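# Place three plates in matching gray tray pockets

## Task

Set each of the three plates into the gray tray, seated fully down in the pocket whose size fits it; a plate that only stays put because the robot is holding it does not count. Finish by releasing everything and moving the tools away.

## Robot and tools

Robot: two arms, left_arm and right_arm, each ending in a vacuum suction cup instead of fingers. The tracked point of each arm is the cup point, the centre of the cup rim (29 mm across) when nothing touches it. The cup points out along that point's own +z axis. Starting about 7 cm back from the rim, the tool body and wrist camera stick out up to about 8 cm sideways, so leave room for them near the tray and plates.

World frame (used in every result): origin on the table surface midway between the arms, +z up, +x out over the table, and left_arm on the +y side. The arm names do not match left or right in any picture. Reported positions are in metres, orientation as quaternion wxyz, velocities in m/s and rad/s. Printed cup positions can be somewhat off, more so when the arm reaches far.

Row layout (shared by execute_actions and move): one flat list of 14 numbers covering both arms, each number within -1 to 1. Order: left dx, dy, dz, rx, ry, rz, left suction, then right dx, dy, dz, rx, ry, rz, right suction. Both arms always appear, even if only one moves. The six motion numbers are an offset, not a pose: they describe where the cup point should be relative to its measured pose at the start of that action (for a call's first action or a move, the pose in the most recent result of this scene), expressed in the cup point's own axes. Scale: 1.0 equals 0.6 m of translation or 180 degrees of turn; rx, ry, rz form a single rotation vector. Suction is a level, not an offset: 1 asks for full vacuum (about 55 kPa below ambient), a fraction asks for that share, and 0.05 or less switches it off. It persists until changed, so to leave a cup unchanged resend its previous value; a 0 actively releases.

execute_actions(actions): a list of actions; each action is a list of 1 to 15 rows, each row lasting one 1/30 s control step, with the last row repeated to fill 15 steps (0.5 s). Every row in an action is an offset from that action's start pose, not from the previous row. An empty list just returns the current state and images. Each step the commanded pose is clipped to within 70 mm and 16 degrees of the measured pose, so large offsets need several actions; after an action the arm continues only to its last clipped pose. Position wins over orientation if both cannot be met.

move(target, speed, blocking): target is one 14-number row as above (offsets from the last reported pose; suction values are sent at the start). Each cup point travels a straight line to its target and both arms finish together, in 0.5 to 10 s; longer paths are cut off at 10 s. speed is the top path speed in m/s, 0.002 to 0.5, default 0.25; turning is limited to twice that in rad/s. Moves do not avoid obstacles or the other arm, and actual speed can exceed the setting, especially with a nearly straight arm. blocking=false returns after 0.5 s while motion continues; until a result shows the move finished, further rows or moves are refused, so use wait or stop. The result adds a move: line giving the ending (done, off_target, moving, held, fault) and limits (paced = pose was clipped; held = a check blocked steps, after which the arm may jump ahead fast), plus each cup point's remaining distance.

wait(seconds): 0 to 10 s, robot keeps its last command; a running move continues and wait returns early when it ends. stop(): brakes a running move; needs stopping distance. zoom_image(camera, region): camera is cam_high, cam_low, cam_left_wrist or cam_right_wrist; region [x0, y0, x1, y1] in that camera's pixels from the top-left, at most 504x504. finished_scene(scene): pass the current scene's number to end it; irreversible, and the goal must already hold stably.

Result lines: each arm's pose and velocities; Hand target = pose the controller is now driving toward; suction_measured = vacuum reached (near 0 means no seal; on airtight surfaces it settles up to 0.15 under the setting and dips up to 0.04 before the pump restarts); part_present turns 1 at 0.50 and back to 0 under 0.45. pose unreachable means the clearance check altered or blocked that arm's command. Step readings with HELD mark steps where an arm's row was held back. Joint torques are total drive output with offsets and noise, not contact force. MOTOR HOT appears from 65 C; at 80 C the arm is braked (OVER-TEMPERATURE FAULT).

Picking and placing: switch suction on and press the rim flat onto a smooth part of a plate so it seals all round; holes, seams or plate edges under the rim leak. Under vacuum the cup shortens, so the plate sits up to about 10 mm nearer the tool. To release, lower the plate onto its support first, then turn suction off, and lift at least 15 mm before it is truly free. A cup sealed to the table pins the tool; turn suction off to free it.

Avoid: dropping plates, knocking anything off the table, fast contacts, targets far past a contact (they press harder), the arms colliding or pushing each other, and holding loads long (heat). Reaching a joint's load limit causes a torque fault: the arm backs off, holds 10 s and skips the rest of the call. Loose objects may occasionally get nudged by outside pushes, so verify placement in the images before finishing. Between replies the simulation keeps running with the last command held.

Each tool is called after "Call:" as name([rows], argument=value, ...), one row to a line, values as JSON.

## Session

I'll start by looking at the current state of the scene.

Call:
execute_actions(actions=[])

Scene clock: 0.00 s.
left_arm: end_effector_position=(+0.4070, +0.3212, +0.2707) suction_measured=0.01 part_present=0 end_effector_quat_wxyz=(-0.000, -0.257, +0.967, -0.001) end_effector_velocity=(-0.000, -0.000, +0.000) end_effector_angular_velocity=(-0.000, +0.000, +0.000) | right_arm: end_effector_position=(+0.3589, -0.3873, +0.2717) suction_measured=0.00 part_present=0 end_effector_quat_wxyz=(-0.001, +0.267, +0.964, +0.000) end_effector_velocity=(+0.000, -0.000, -0.000) end_effector_angular_velocity=(+0.000, +0.001, +0.000)
Joint positions: left_arm=[-0.    -0.248  0.003  0.918 -0.001  1.167  1.833] | right_arm=[ 0.003 -0.249 -0.002  0.92   0.001  1.172  2.883]
Joint velocities: left_arm=[ 0.    -0.    -0.     0.    -0.     0.001  0.   ] | right_arm=[-0.     0.001  0.     0.     0.    -0.    -0.001]
Joint torques (N m, as the arm reports them, + toward a larger angle): no reading
Motor temperatures (°C, as the motors report them): left_arm=[37 36 40 36 35 34 38] | right_arm=[37 34 39 40 37 41 37]
Hand target (left_arm): +0.407, +0.321, +0.271; -0.000, -0.257, +0.967, -0.001
Hand target (right_arm): +0.359, -0.387, +0.272; -0.001, +0.267, +0.964, +0.000

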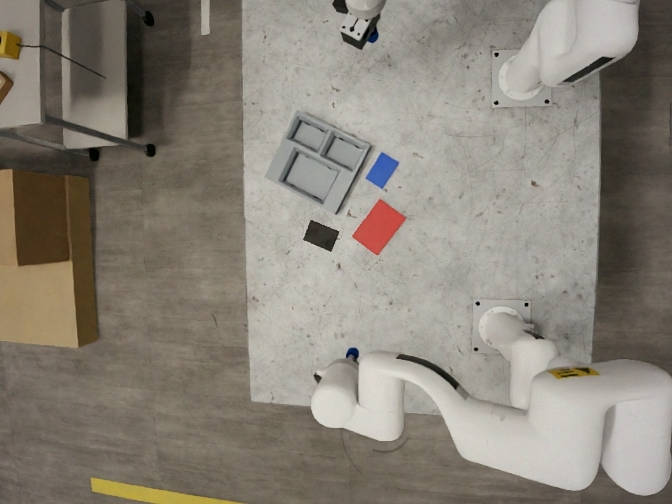

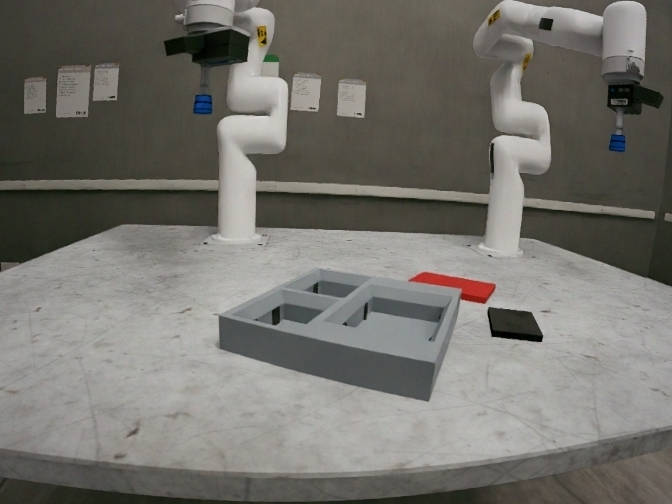

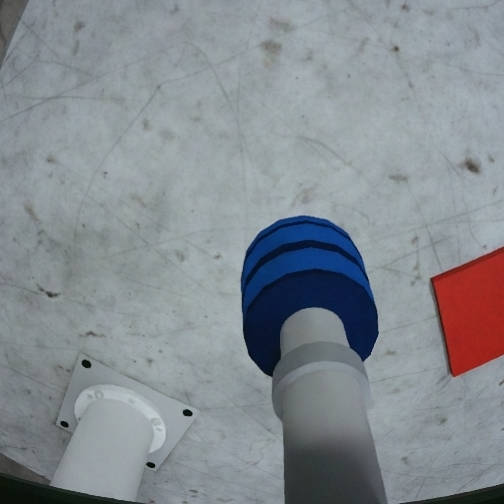

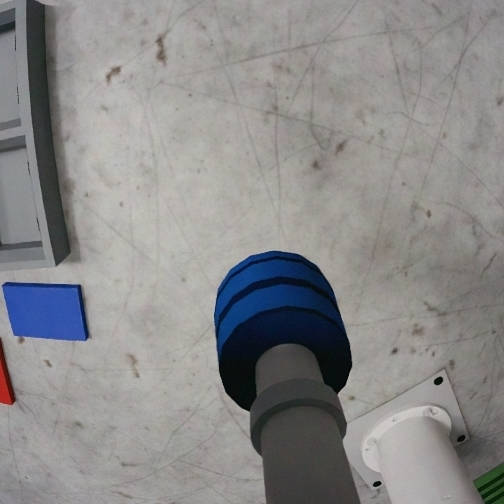

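Call:
zoom_image(camera="cam_high", region=[250, 100, 420, 270])

Call:
zoom_image(camera="cam_low", region=[200, 250, 560, 410])

Region (250, 100, 420, 270) of cam_high's 672x504 image, scaled by 2.965, with more detail than that image has.

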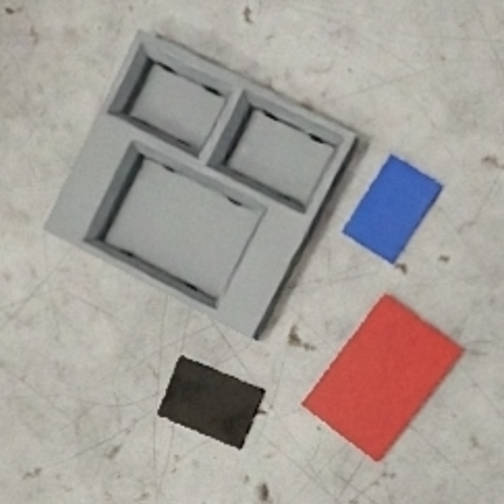

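Region (200, 250, 560, 410) of cam_low's 672x504 image, scaled by 1.400, with more detail than that image has.

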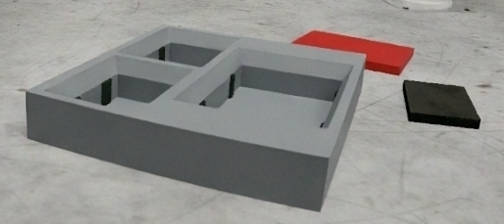

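Call:
zoom_image(camera="cam_high", region=[260, 105, 380, 220])

Call:
zoom_image(camera="cam_high", region=[295, 145, 415, 260])

Call:
zoom_image(camera="cam_low", region=[210, 260, 380, 360])

Call:
zoom_image(camera="cam_low", region=[390, 260, 560, 360])

Region (260, 105, 380, 220) of cam_high's 672x504 image, scaled by 4.200, with more detail than that image has; it fills the top 483 rows of this view, and the rest is white.

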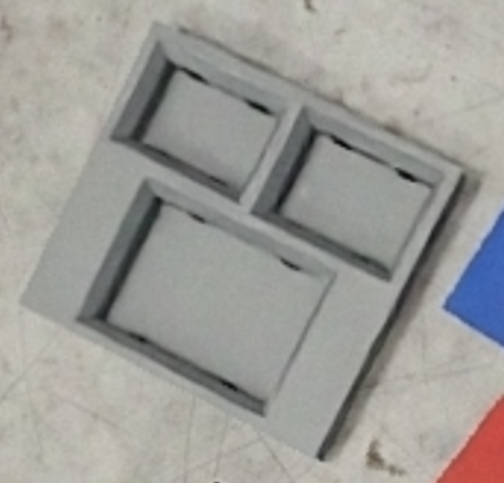

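Region (295, 145, 415, 260) of cam_high's 672x504 image, scaled by 4.200, with more detail than that image has; it fills the top 483 rows of this view, and the rest is white.

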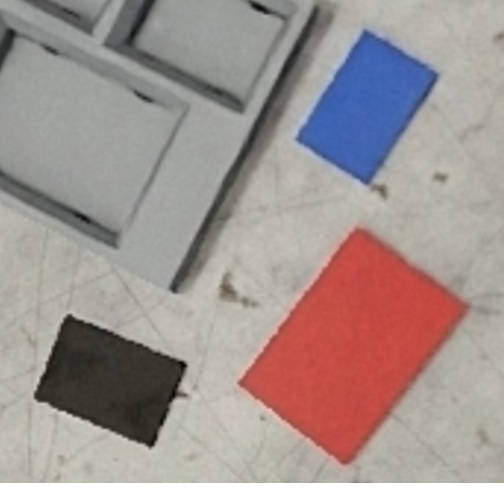

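Region (210, 260, 380, 360) of cam_low's 672x504 image, scaled by 2.965, with more detail than that image has; it fills the top 296 rows of this view, and the rest is white.

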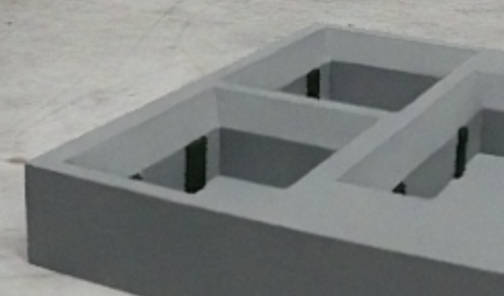

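Region (390, 260, 560, 360) of cam_low's 672x504 image, scaled by 2.965, with more detail than that image has; it fills the top 296 rows of this view, and the rest is white.

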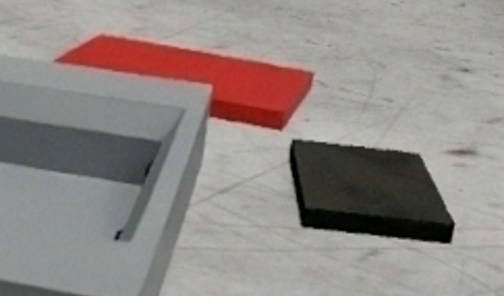

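Call:
zoom_image(camera="cam_high", region=[320, 330, 390, 390])

Call:
zoom_image(camera="cam_high", region=[335, 0, 405, 60])

Call:
zoom_image(camera="cam_right_wrist", region=[0, 200, 160, 420])

Region (320, 330, 390, 390) of cam_high's 672x504 image, scaled by 7.200, with more detail than that image has; it fills the top 432 rows of this view, and the rest is white.

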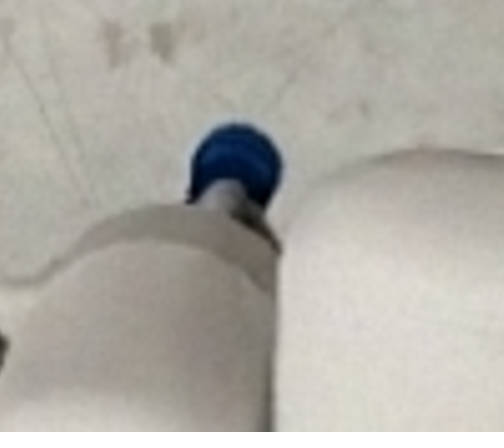

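Region (335, 0, 405, 60) of cam_high's 672x504 image, scaled by 7.200, with more detail than that image has; it fills the top 432 rows of this view, and the rest is white.

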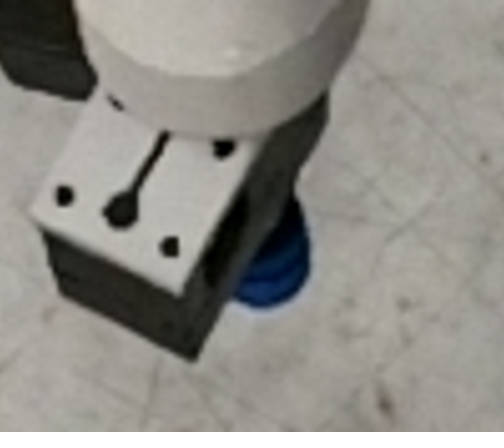

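Region (0, 200, 160, 420) of cam_right_wrist's 504x504 image, scaled by 2.291, with more detail than that image has; it fills the left 367 columns of this view, and the rest is white.

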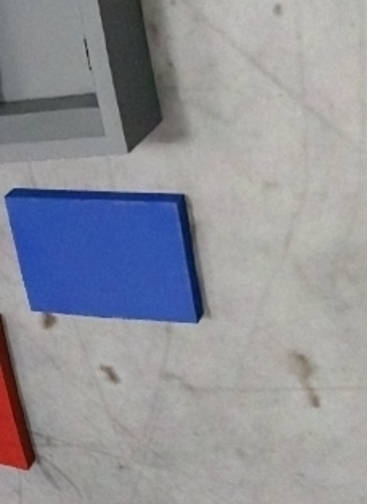

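Call:
zoom_image(camera="cam_high", region=[280, 105, 340, 160])

Call:
zoom_image(camera="cam_high", region=[315, 125, 375, 180])

Region (280, 105, 340, 160) of cam_high's 672x504 image, scaled by 8.400, with more detail than that image has; it fills the top 462 rows of this view, and the rest is white.

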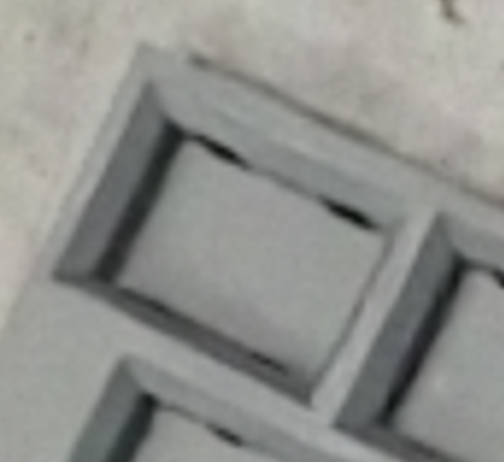

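Region (315, 125, 375, 180) of cam_high's 672x504 image, scaled by 8.400, with more detail than that image has; it fills the top 462 rows of this view, and the rest is white.

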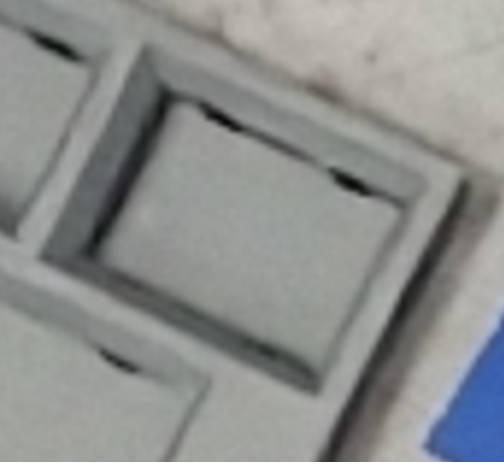

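Call:
move(target=[0.0327, -0.4965, 0.2512, 0, 0, -0.2167, 0, 0.2187, 0.3513, 0.2528, 0, 0, 0.011, 0], speed=0.3)

Scene clock: 121.77 s.
left_arm: end_effector_position=(+0.5373, +0.0532, +0.1200) suction_measured=0.01 part_present=0 end_effector_quat_wxyz=(+0.000, -0.564, +0.825, -0.000) end_effector_velocity=(+0.000, -0.003, -0.002) end_effector_angular_velocity=(+0.004, +0.005, +0.000) | right_arm: end_effector_position=(+0.3539, -0.1397, +0.1201) suction_measured=0.00 part_present=0 end_effector_quat_wxyz=(-0.001, +0.284, +0.959, -0.001) end_effector_velocity=(-0.001, +0.002, -0.001) end_effector_angular_velocity=(-0.001, +0.002, +0.001)
Joint positions: left_arm=[-0.301  0.556 -0.197  1.485  0.128  0.942  0.606] | right_arm=[ 0.264  0.166  0.304  0.907 -0.072  0.752  3.535]
Joint velocities: left_arm=[-0.006  0.012  0.001  0.015  0.003  0.009 -0.006] | right_arm=[ 0.003  0.005  0.001  0.002 -0.002 -0.     0.004]
Joint torques (N m, as the arm reports them, + toward a larger angle): left_arm=[  0.07 -28.75  -2.06  13.51  -0.12  -1.93   0.14] | right_arm=[ -0.3  -16.29   1.55   8.37  -0.66  -1.17  -0.17]
Motor temperatures (°C, as the motors report them): left_arm=[37 37 40 46 35 35 38] | right_arm=[37 35 39 50 37 41 37]
Hand target (left_arm): +0.537, +0.053, +0.120; -0.000, -0.564, +0.825, +0.000
Hand target (right_arm): +0.354, -0.139, +0.120; -0.001, +0.283, +0.959, -0.001
Off the commanded pose (left_arm): 0.001 m, 0 deg.
Off the commanded pose (right_arm): 0.001 m, 0 deg.
move: done
camera_calibration (this result's frames):
cam_left_wrist: T_world_to_cam=[[0.930755, -0.363924, -0.0354243, -0.466266], [-0.322279, -0.862274, 0.390665, 0.17484], [-0.172718, -0.352197, -0.919851, 0.318505], [0, 0, 0, 1]] pos_world=[0.545338, 0.0932512, 0.208156]
cam_right_wrist: T_world_to_cam=[[-0.568094, -0.820867, 0.0587057, 0.0857366], [-0.767324, 0.554121, 0.322745, 0.326107], [-0.297461, 0.138303, -0.944664, 0.340005], [0, 0, 0, 1]] pos_world=[0.400074, -0.157348, 0.210908]

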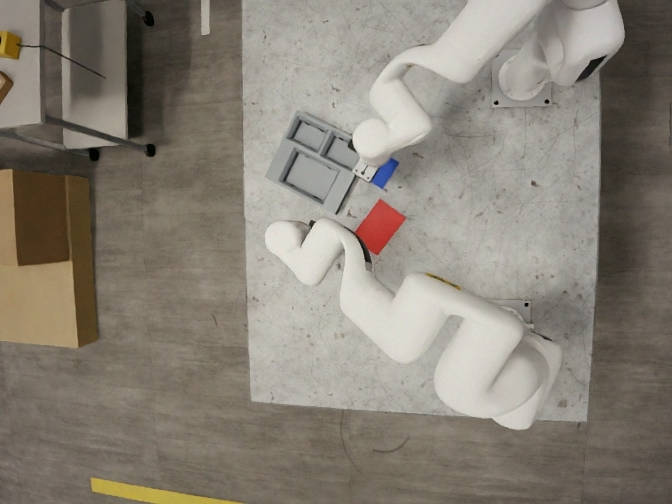

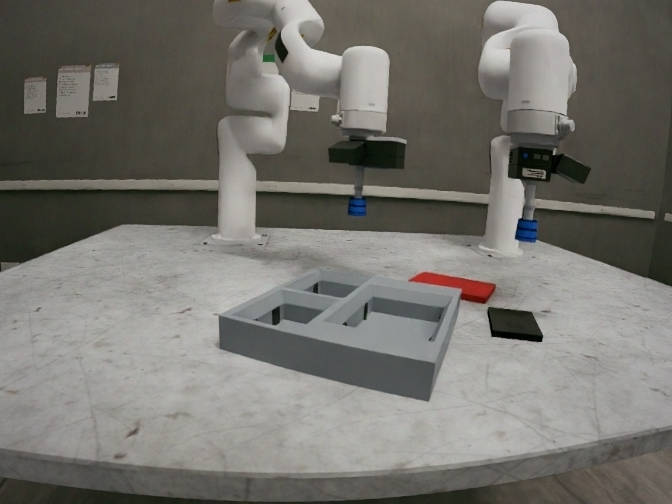

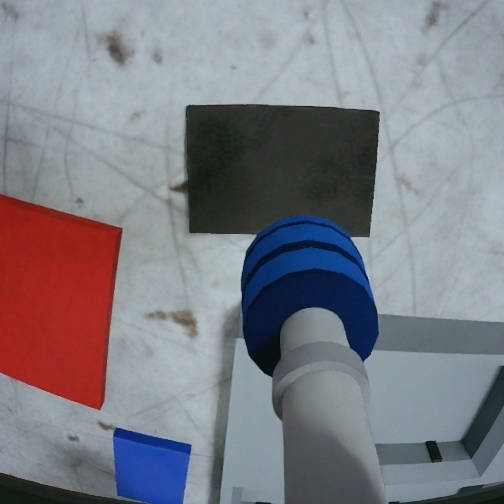

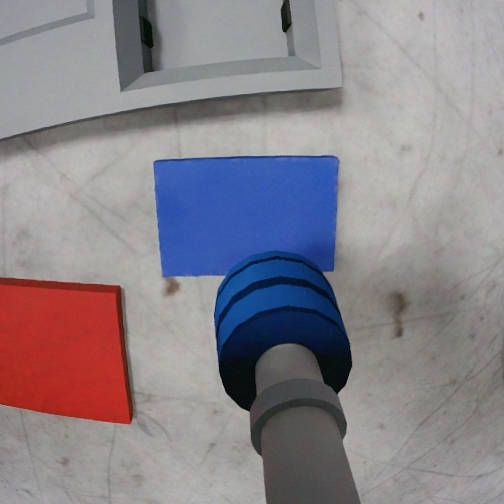

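Call:
zoom_image(camera="cam_left_wrist", region=[170, 90, 400, 250])

Call:
zoom_image(camera="cam_right_wrist", region=[135, 140, 365, 300])

Region (170, 90, 400, 250) of cam_left_wrist's 504x504 image, scaled by 2.191, with more detail than that image has; it fills the top 351 rows of this view, and the rest is white.

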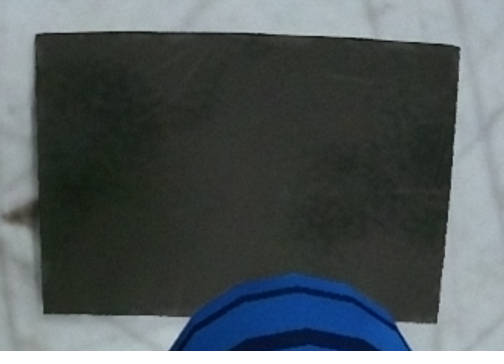

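Region (135, 140, 365, 300) of cam_right_wrist's 504x504 image, scaled by 2.191, with more detail than that image has; it fills the top 351 rows of this view, and the rest is white.

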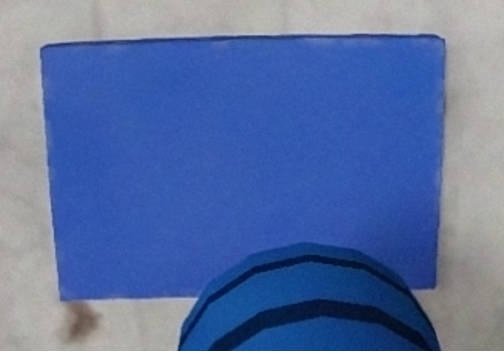

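Call:
move(target=[0.0057, 0.0007, 0.1583, 0, 0, 0.0033, 0, 0.0072, 0.0057, 0.1585, 0, 0, 0.0053, 0], speed=0.15)

Call:
move(target=[0, 0, 0.03, 0, 0, 0, 1, 0, 0, 0.03, 0, 0, 0, 1], speed=0.02)

Scene clock: 158.97 s.
left_arm: end_effector_position=(+0.5358, +0.0502, +0.0258) suction_measured=0.01 part_present=0 end_effector_quat_wxyz=(+0.000, -0.560, +0.828, -0.000) end_effector_velocity=(-0.001, +0.001, -0.006) end_effector_angular_velocity=(+0.003, +0.006, +0.000) | right_arm: end_effector_position=(+0.3524, -0.1346, +0.0255) suction_measured=0.00 part_present=0 end_effector_quat_wxyz=(-0.000, +0.292, +0.957, -0.001) end_effector_velocity=(-0.001, -0.000, -0.004) end_effector_angular_velocity=(-0.002, +0.002, +0.000)
Joint positions: left_arm=[-0.32   0.717 -0.174  1.452  0.169  0.748  0.585] | right_arm=[ 0.308  0.396  0.256  0.882 -0.203  0.508  3.657]
Joint velocities: left_arm=[-0.     0.01   0.001  0.     0.001 -0.003 -0.001] | right_arm=[ 0.003  0.009 -0.003 -0.    -0.004 -0.005  0.003]
Joint torques (N m, as the arm reports them, + toward a larger angle): left_arm=[  0.16 -29.59  -2.28  12.28  -0.16  -1.92   0.22] | right_arm=[ -0.34 -18.67   2.19   6.94  -0.71  -1.13  -0.31]
Motor temperatures (°C, as the motors report them): left_arm=[37 40 40 46 35 35 38] | right_arm=[37 36 39 49 37 41 37]
Hand target (left_arm): +0.536, +0.050, +0.025; +0.000, -0.560, +0.828, +0.000
Hand target (right_arm): +0.352, -0.135, +0.025; -0.001, +0.292, +0.957, -0.001
Off the commanded pose (left_arm): 0.001 m, 0 deg.
Off the commanded pose (right_arm): 0.001 m, 0 deg.
move: done
camera_calibration (this result's frames):
cam_left_wrist: T_world_to_cam=[[0.926923, -0.373665, -0.0344669, -0.46674], [-0.331688, -0.858807, 0.390427, 0.213422], [-0.175489, -0.350464, -0.919988, 0.231884], [0, 0, 0, 1]] pos_world=[0.544115, 0.0901514, 0.113918]
cam_right_wrist: T_world_to_cam=[[-0.581739, -0.811265, 0.0585552, 0.100729], [-0.758346, 0.567003, 0.32159, 0.351264], [-0.294096, 0.142676, -0.945067, 0.248844], [0, 0, 0, 1]] pos_world=[0.398162, -0.152953, 0.116313]

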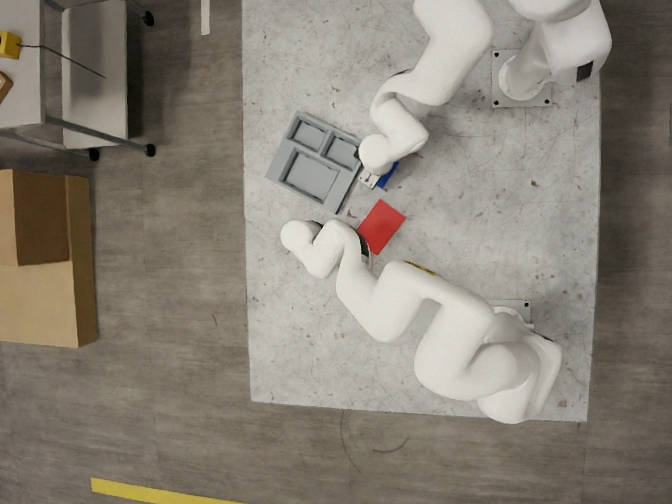

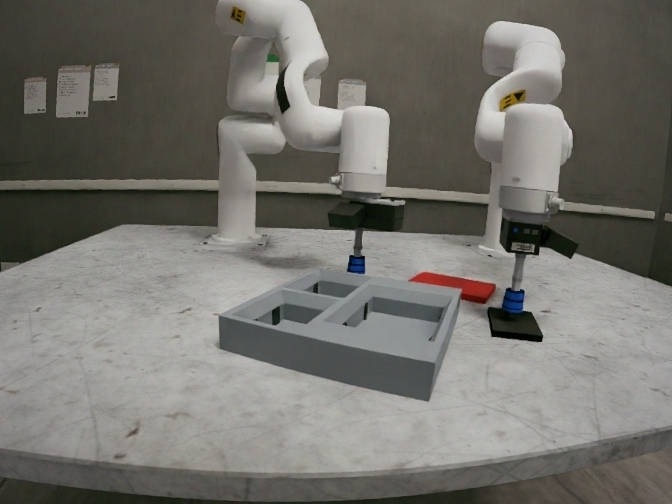

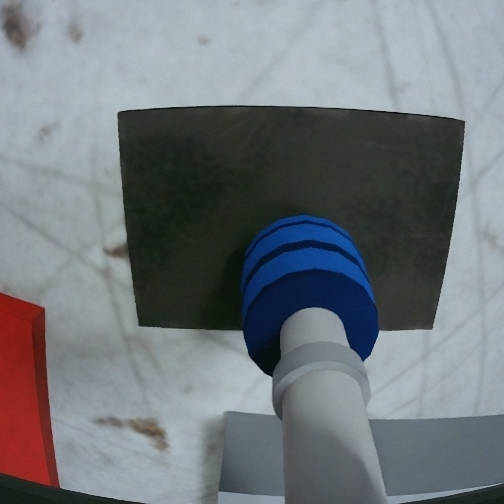

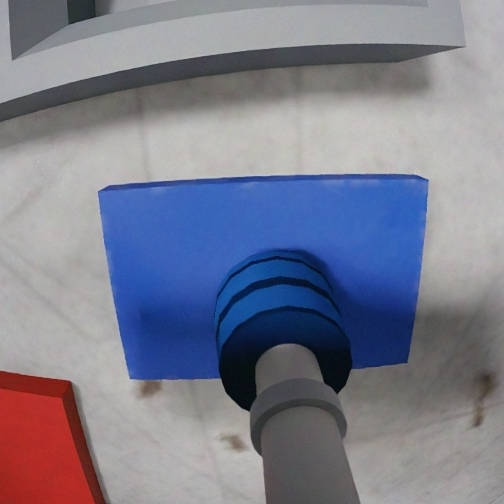

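Scene clock: 160.13 s.
left_arm: end_effector_position=(+0.5357, +0.0502, +0.0079) suction_measured=0.36 part_present=0 end_effector_quat_wxyz=(+0.000, -0.560, +0.828, -0.000) end_effector_velocity=(+0.002, -0.001, +0.002) end_effector_angular_velocity=(-0.003, -0.007, -0.002) | right_arm: end_effector_position=(+0.3524, -0.1346, +0.0076) suction_measured=0.59 part_present=1 end_effector_quat_wxyz=(-0.000, +0.292, +0.957, -0.001) end_effector_velocity=(+0.002, +0.001, +0.000) end_effector_angular_velocity=(+0.002, -0.005, -0.002)
Joint positions: left_arm=[-0.324  0.753 -0.168  1.456  0.176  0.716  0.58 ] | right_arm=[ 0.322  0.444  0.237  0.886 -0.228  0.466  3.675]
Joint velocities: left_arm=[-0.001 -0.     0.     0.004  0.001 -0.004  0.002] | right_arm=[ 0.002  0.002 -0.002  0.002 -0.003 -0.005  0.004]
Joint torques (N m, as the arm reports them, + toward a larger angle): left_arm=[  0.44 -30.43  -2.27  12.04  -0.39  -2.16  -0.16] | right_arm=[ -0.01 -19.71   2.32   6.85  -0.64  -1.15  -0.41]
Motor temperatures (°C, as the motors report them): left_arm=[37 40 40 46 35 35 38] | right_arm=[37 36 39 49 37 41 37]
Hand target (left_arm): +0.536, +0.050, +0.008; +0.001, -0.560, +0.828, -0.000
Hand target (right_arm): +0.352, -0.135, +0.007; -0.000, +0.292, +0.957, -0.001
Off the commanded pose (left_arm): 0.000 m, 0 deg.
Off the commanded pose (right_arm): 0.000 m, 0 deg.
move: done
camera_calibration (this result's frames):
cam_left_wrist: T_world_to_cam=[[0.926902, -0.373705, -0.0345951, -0.467278], [-0.331693, -0.858838, 0.390355, 0.220415], [-0.175589, -0.350346, -0.920014, 0.215497], [0, 0, 0, 1]] pos_world=[0.54407, 0.0901754, 0.0960542]
cam_right_wrist: T_world_to_cam=[[-0.581715, -0.811275, 0.0586532, 0.101748], [-0.758389, 0.567033, 0.321433, 0.357058], [-0.294029, 0.142501, -0.945114, 0.23195], [0, 0, 0, 1]] pos_world=[0.398177, -0.152971, 0.0984807]

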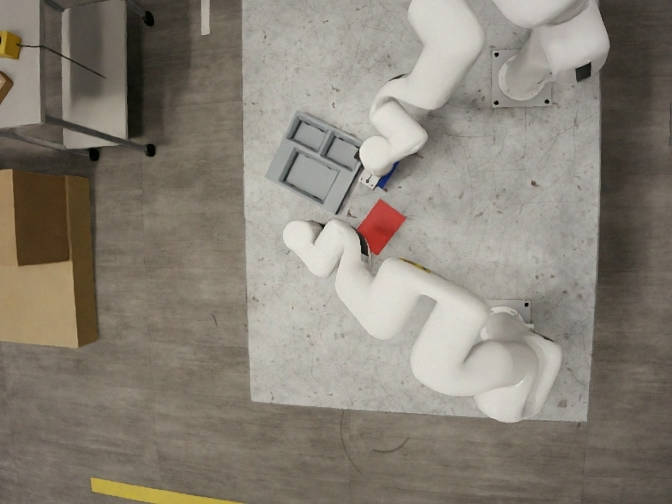

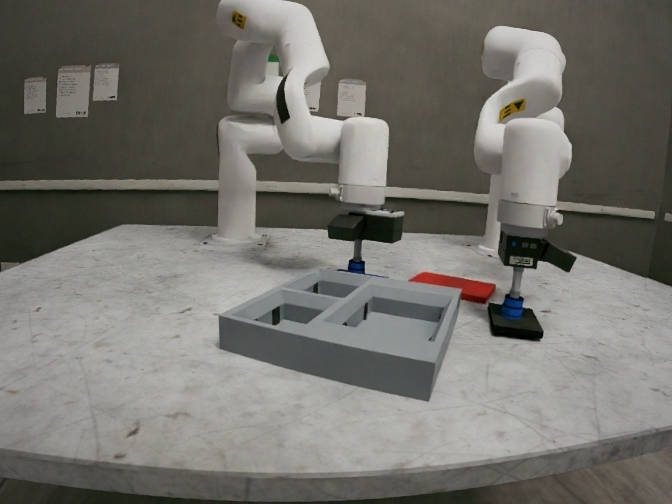

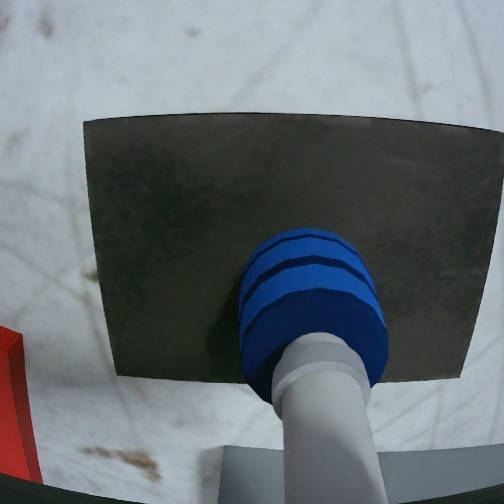

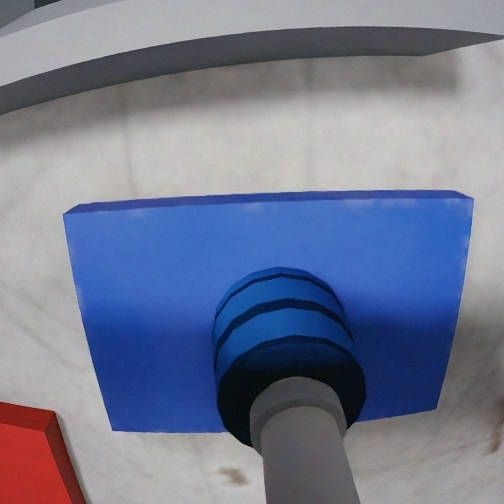

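Call:
execute_actions(actions=[])

Scene clock: 161.67 s.
left_arm: end_effector_position=(+0.5358, +0.0502, +0.0078) suction_measured=0.99 part_present=1 end_effector_quat_wxyz=(+0.001, -0.560, +0.828, -0.000) end_effector_velocity=(-0.001, -0.001, +0.000) end_effector_angular_velocity=(+0.000, +0.000, -0.001) | right_arm: end_effector_position=(+0.3524, -0.1346, +0.0075) suction_measured=1.00 part_present=1 end_effector_quat_wxyz=(-0.000, +0.292, +0.957, -0.001) end_effector_velocity=(+0.000, -0.000, -0.000) end_effector_angular_velocity=(-0.001, +0.000, -0.000)
Joint positions: left_arm=[-0.324  0.753 -0.168  1.456  0.176  0.716  0.58 ] | right_arm=[ 0.322  0.444  0.236  0.887 -0.228  0.466  3.675]
Joint velocities: left_arm=[-0.001 -0.001 -0.    -0.001 -0.     0.     0.   ] | right_arm=[-0.     0.    -0.001  0.    -0.     0.    -0.   ]
Joint torques (N m, as the arm reports them, + toward a larger angle): left_arm=[  0.41 -30.17  -2.42  12.44  -0.13  -1.69   0.16] | right_arm=[ -0.23 -19.79   2.52   6.85  -0.51  -1.32  -0.2 ]
Motor temperatures (°C, as the motors report them): left_arm=[37 40 40 46 35 35 38] | right_arm=[37 36 39 48 37 41 37]
Hand target (left_arm): +0.536, +0.050, +0.008; +0.001, -0.560, +0.828, -0.000
Hand target (right_arm): +0.352, -0.135, +0.007; -0.000, +0.292, +0.957, -0.001
Off the commanded pose (left_arm): 0.000 m, 0 deg.
Off the commanded pose (right_arm): 0.000 m, 0 deg.
camera_calibration (this result's frames):
cam_left_wrist: T_world_to_cam=[[0.926907, -0.373705, -0.0344665, -0.46733], [-0.331738, -0.858818, 0.390361, 0.220483], [-0.17548, -0.350394, -0.920017, 0.21533], [0, 0, 0, 1]] pos_world=[0.5441, 0.0901612, 0.095932]
cam_right_wrist: T_world_to_cam=[[-0.581722, -0.811271, 0.0586478, 0.101764], [-0.758392, 0.567041, 0.321414, 0.357121], [-0.294009, 0.142495, -0.945121, 0.231777], [0, 0, 0, 1]] pos_world=[0.398181, -0.152971, 0.0983049]

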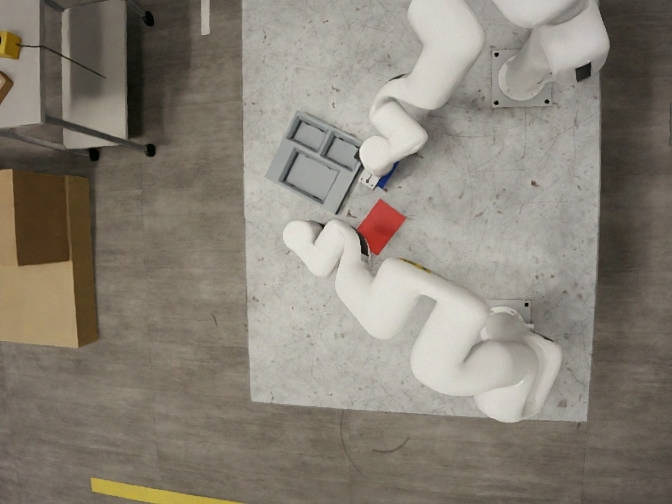

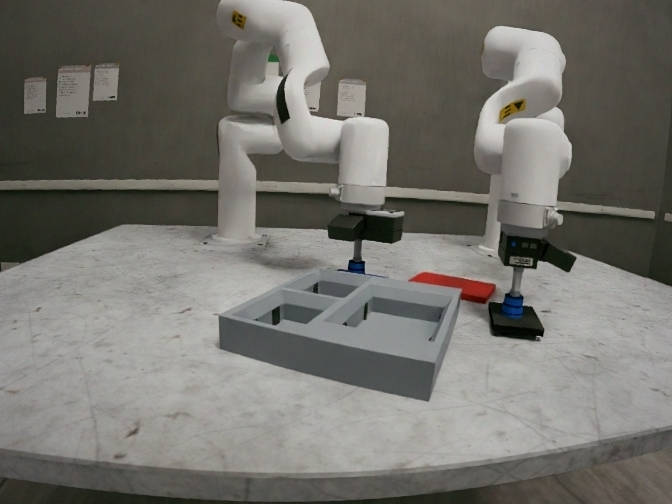

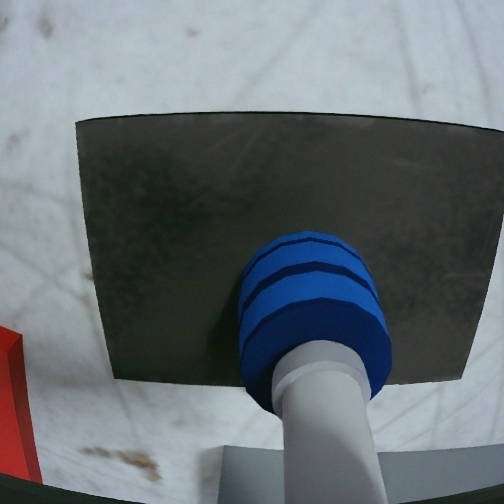

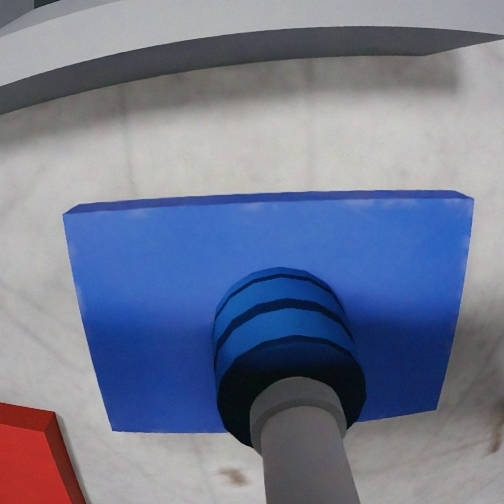

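Call:
move(target=[0, 0, -0.125, 0, 0, 0, 1, 0, 0, -0.125, 0, 0, 0, 1], speed=0.15)

Scene clock: 171.73 s.
left_arm: end_effector_position=(+0.5356, +0.0503, +0.0820) suction_measured=0.99 part_present=1 end_effector_quat_wxyz=(+0.000, -0.560, +0.828, +0.000) end_effector_velocity=(+0.001, -0.002, +0.006) end_effector_angular_velocity=(-0.004, -0.007, -0.001) | right_arm: end_effector_position=(+0.3521, -0.1346, +0.0820) suction_measured=1.00 part_present=1 end_effector_quat_wxyz=(-0.001, +0.292, +0.957, -0.001) end_effector_velocity=(+0.001, +0.000, +0.004) end_effector_angular_velocity=(+0.002, -0.003, -0.001)
Joint positions: left_arm=[-0.31   0.614 -0.191  1.46   0.145  0.86   0.6  ] | right_arm=[ 0.283  0.253  0.293  0.888 -0.12   0.651  3.597]
Joint velocities: left_arm=[-0.001 -0.008 -0.002  0.004 -0.001  0.004 -0.   ] | right_arm=[-0.001 -0.008  0.001  0.003  0.004  0.006 -0.002]
Joint torques (N m, as the arm reports them, + toward a larger angle): left_arm=[  0.19 -29.16  -2.39  13.38  -0.13  -1.79   0.01] | right_arm=[ -0.2  -17.68   2.01   7.83  -0.52  -1.33  -0.13]
Motor temperatures (°C, as the motors report them): left_arm=[37 40 40 45 35 35 38] | right_arm=[37 36 39 48 37 41 37]
Hand target (left_arm): +0.536, +0.050, +0.083; +0.000, -0.560, +0.828, -0.000
Hand target (right_arm): +0.352, -0.135, +0.083; -0.001, +0.292, +0.957, -0.001
Off the commanded pose (left_arm): 0.001 m, 0 deg.
Off the commanded pose (right_arm): 0.001 m, 0 deg.
move: done
camera_calibration (this result's frames):
cam_left_wrist: T_world_to_cam=[[0.926932, -0.373551, -0.0354394, -0.464543], [-0.331216, -0.858932, 0.390553, 0.191202], [-0.176331, -0.350278, -0.919898, 0.284085], [0, 0, 0, 1]] pos_world=[0.544022, 0.0902072, 0.170192]
cam_right_wrist: T_world_to_cam=[[-0.58169, -0.811272, 0.0589528, 0.0972017], [-0.758027, 0.566944, 0.322442, 0.332695], [-0.295011, 0.142874, -0.944752, 0.302483], [0, 0, 0, 1]] pos_world=[0.397969, -0.152979, 0.172766]

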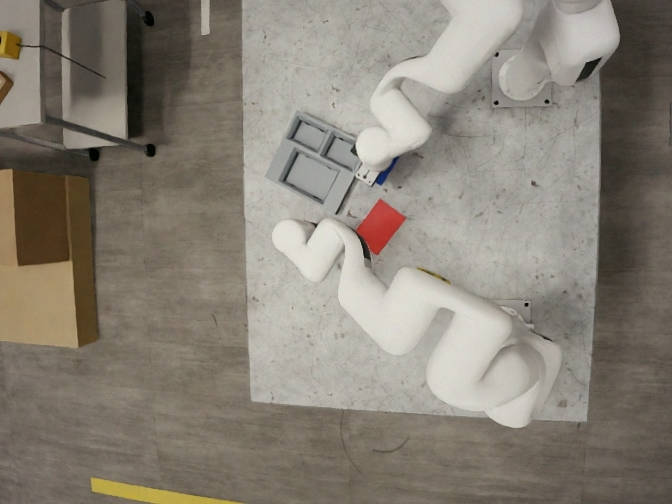

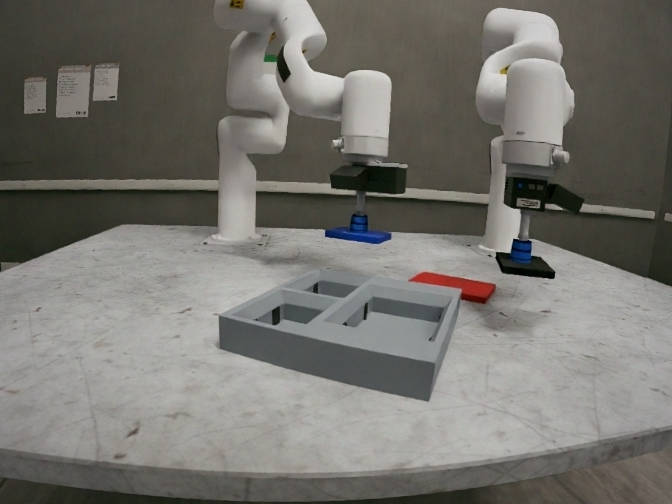

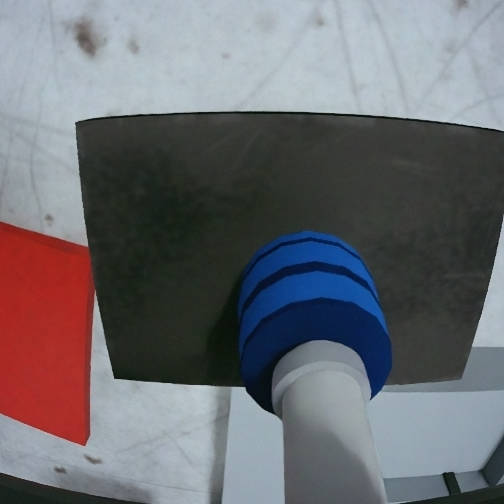

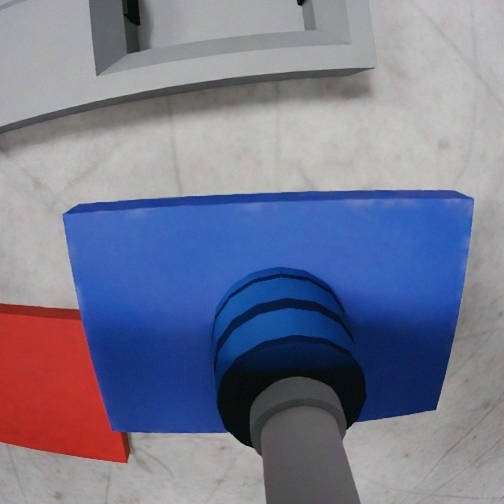

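Call:
move(target=[-0.0174, 0.1787, -0.0633, 0, 0, 0.0283, 1, -0.3944, 0.1421, -0.0967, 0, 0, 0.4614, 1], speed=0.35)

Scene clock: 191.70 s.
left_arm: end_effector_position=(+0.4401, +0.0999, +0.1201) suction_measured=0.96 part_present=1 end_effector_quat_wxyz=(-0.000, -0.523, +0.852, -0.000) end_effector_velocity=(-0.001, +0.001, -0.000) end_effector_angular_velocity=(+0.001, +0.001, +0.001) | right_arm: end_effector_position=(+0.5959, -0.1943, +0.1400) suction_measured=1.00 part_present=1 end_effector_quat_wxyz=(+0.000, +0.852, +0.524, -0.001) end_effector_velocity=(+0.002, -0.001, -0.000) end_effector_angular_velocity=(-0.003, +0.006, -0.008)
Joint positions: left_arm=[-0.238  0.232 -0.238  0.998  0.077  0.774  0.724] | right_arm=[ 0.3    0.782  0.     1.934 -0.001  1.154  4.683]
Joint velocities: left_arm=[ 0.    -0.003 -0.    -0.004 -0.    -0.    -0.   ] | right_arm=[-0.001  0.014 -0.003  0.025  0.     0.018  0.006]
Joint torques (N m, as the arm reports them, + toward a larger angle): left_arm=[  0.08 -20.73  -1.46  12.78  -0.27  -1.85   0.  ] | right_arm=[ -0.25 -28.17   0.27   9.61  -0.78  -1.1   -0.19]
Motor temperatures (°C, as the motors report them): left_arm=[37 40 40 46 35 35 38] | right_arm=[37 37 39 48 37 41 37]
Hand target (left_arm): +0.440, +0.100, +0.120; -0.000, -0.523, +0.852, -0.000
Hand target (right_arm): +0.596, -0.194, +0.140; +0.000, +0.852, +0.523, -0.001
Off the commanded pose (left_arm): 0.000 m, 0 deg.
Off the commanded pose (right_arm): 0.002 m, 0 deg.
move: done
camera_calibration (this result's frames):
cam_left_wrist: T_world_to_cam=[[0.890365, -0.453868, -0.0354148, -0.331986], [-0.405534, -0.82608, 0.391323, 0.21666], [-0.206865, -0.334059, -0.919572, 0.331454], [0, 0, 0, 1]] pos_world=[0.452018, 0.139026, 0.208255]
cam_right_wrist: T_world_to_cam=[[-0.876676, 0.477633, 0.0574994, 0.613534], [0.469361, 0.822965, 0.320043, -0.148697], [0.105543, 0.307562, -0.945656, 0.231194], [0, 0, 0, 1]] pos_world=[0.583262, -0.241778, 0.230942]

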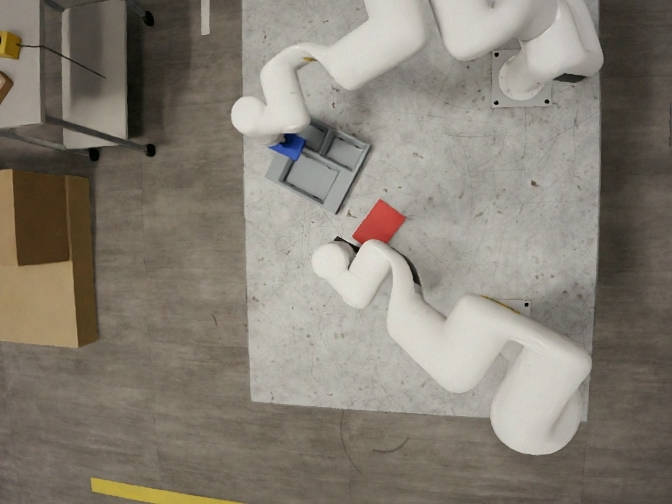

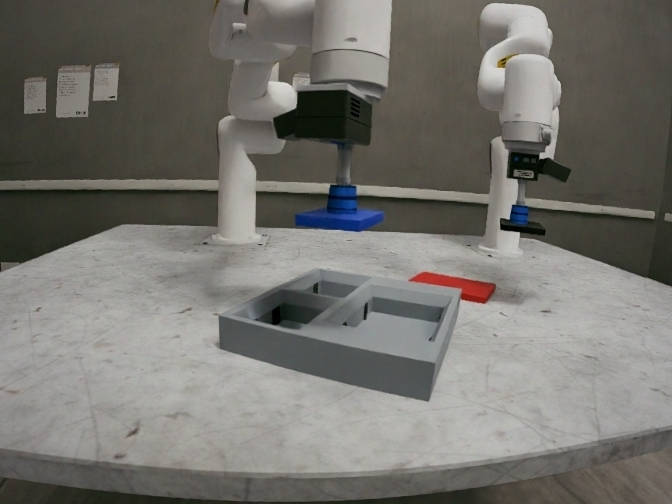

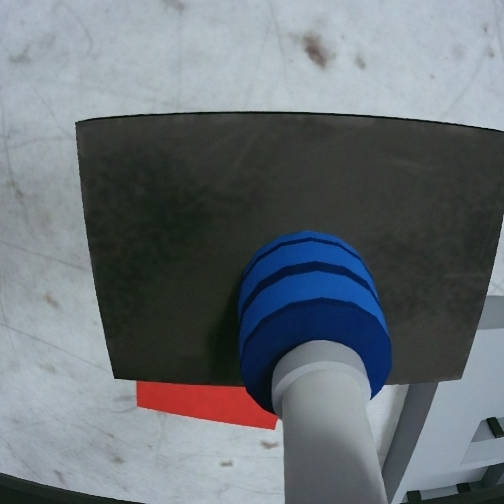

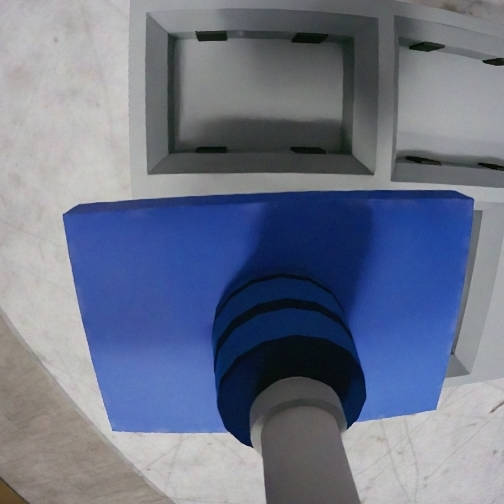

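Call:
zoom_image(camera="cam_right_wrist", region=[125, 0, 405, 200])

Region (125, 0, 405, 200) of cam_right_wrist's 504x504 image, scaled by 1.800, with more detail than that image has; it fills the top 360 rows of this view, and the rest is white.

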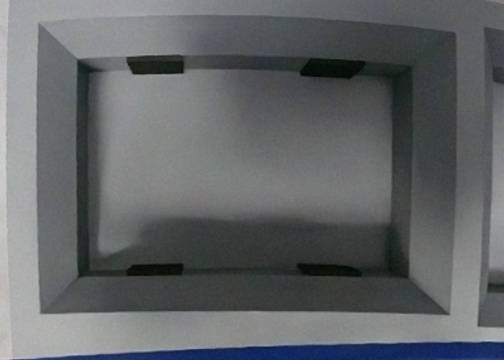

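Call:
move(target=[0, 0, 0, 0, 0, 0, 1, -0.0988, -0.0087, 0.125, 0, 0, 0.0106, 1], speed=0.12)

Scene clock: 213.90 s.
left_arm: end_effector_position=(+0.4401, +0.0999, +0.1201) suction_measured=0.98 part_present=1 end_effector_quat_wxyz=(-0.000, -0.523, +0.852, -0.000) end_effector_velocity=(-0.000, +0.000, -0.000) end_effector_angular_velocity=(-0.000, +0.001, +0.001) | right_arm: end_effector_position=(+0.5650, -0.2445, +0.0657) suction_measured=1.00 part_present=1 end_effector_quat_wxyz=(+0.000, +0.860, +0.510, -0.000) end_effector_velocity=(-0.001, -0.003, -0.003) end_effector_angular_velocity=(-0.000, -0.000, -0.002)
Joint positions: left_arm=[-0.238  0.232 -0.238  0.998  0.077  0.774  0.724] | right_arm=[ 0.248  0.716 -0.013  1.597  0.011  0.882  4.646]
Joint velocities: left_arm=[ 0.     0.001  0.     0.    -0.001  0.     0.   ] | right_arm=[-0.003 -0.002 -0.001 -0.013  0.    -0.011 -0.001]
Joint torques (N m, as the arm reports them, + toward a larger angle): left_arm=[  1.   -20.91  -1.27  12.75  -0.06  -1.83   0.11] | right_arm=[  0.33 -26.53  -0.39   9.05  -0.99  -1.12  -0.3 ]
Motor temperatures (°C, as the motors report them): left_arm=[37 39 40 45 35 35 38] | right_arm=[37 39 39 50 37 41 37]
Hand target (left_arm): +0.440, +0.100, +0.120; -0.000, -0.523, +0.852, -0.000
Hand target (right_arm): +0.565, -0.245, +0.065; +0.000, +0.861, +0.509, -0.001
Off the commanded pose (left_arm): 0.000 m, 0 deg.
Off the commanded pose (right_arm): 0.001 m, 0 deg.
move: done
camera_calibration (this result's frames):
cam_left_wrist: T_world_to_cam=[[0.890365, -0.453868, -0.0354137, -0.331986], [-0.405534, -0.82608, 0.391323, 0.21666], [-0.206864, -0.334059, -0.919572, 0.331455], [0, 0, 0, 1]] pos_world=[0.452018, 0.139026, 0.208255]
cam_right_wrist: T_world_to_cam=[[-0.860428, 0.506364, 0.0570889, 0.612673], [0.496111, 0.806844, 0.320744, -0.0881864], [0.116351, 0.3043, -0.945444, 0.17269], [0, 0, 0, 1]] pos_world=[0.550819, -0.291632, 0.156577]

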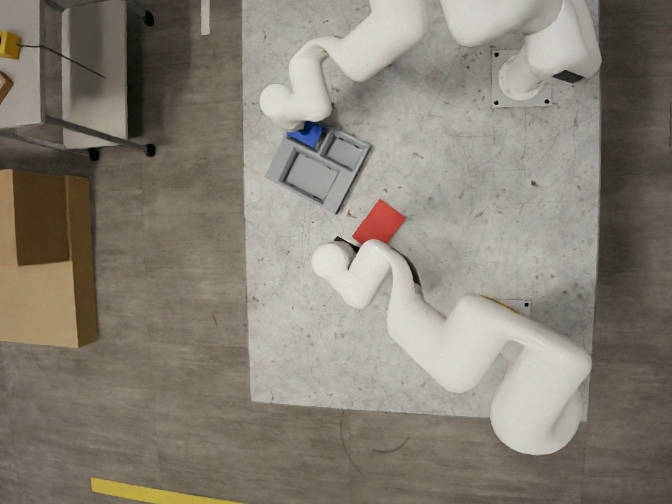

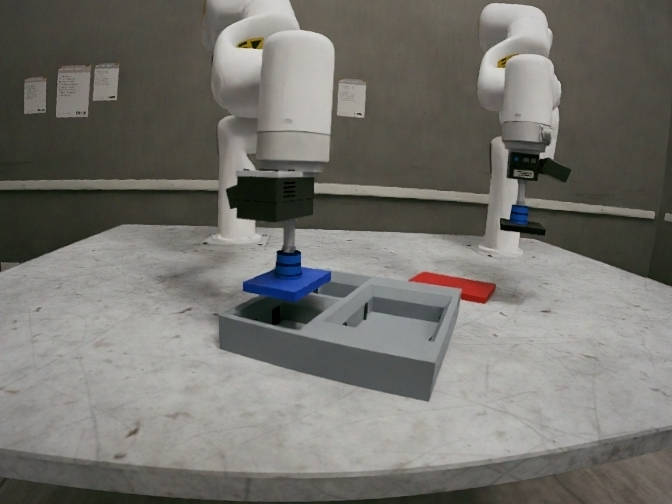

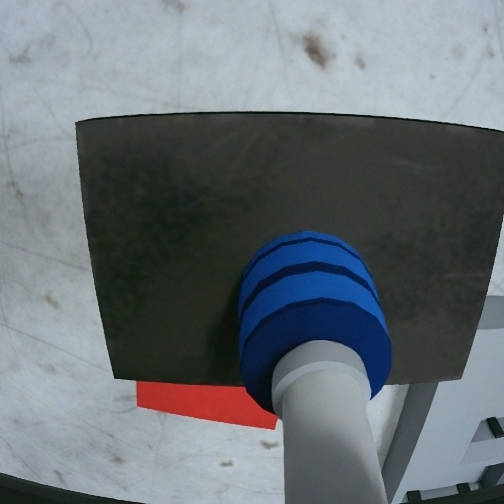

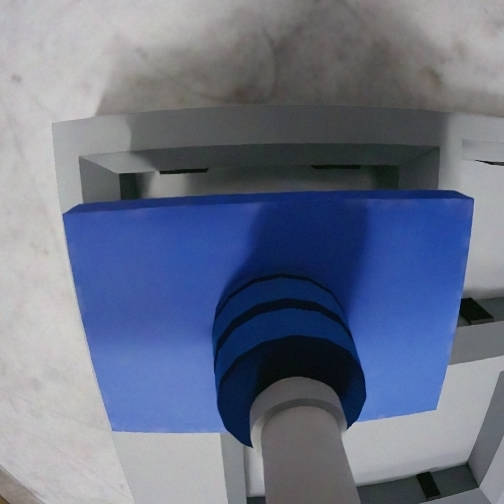

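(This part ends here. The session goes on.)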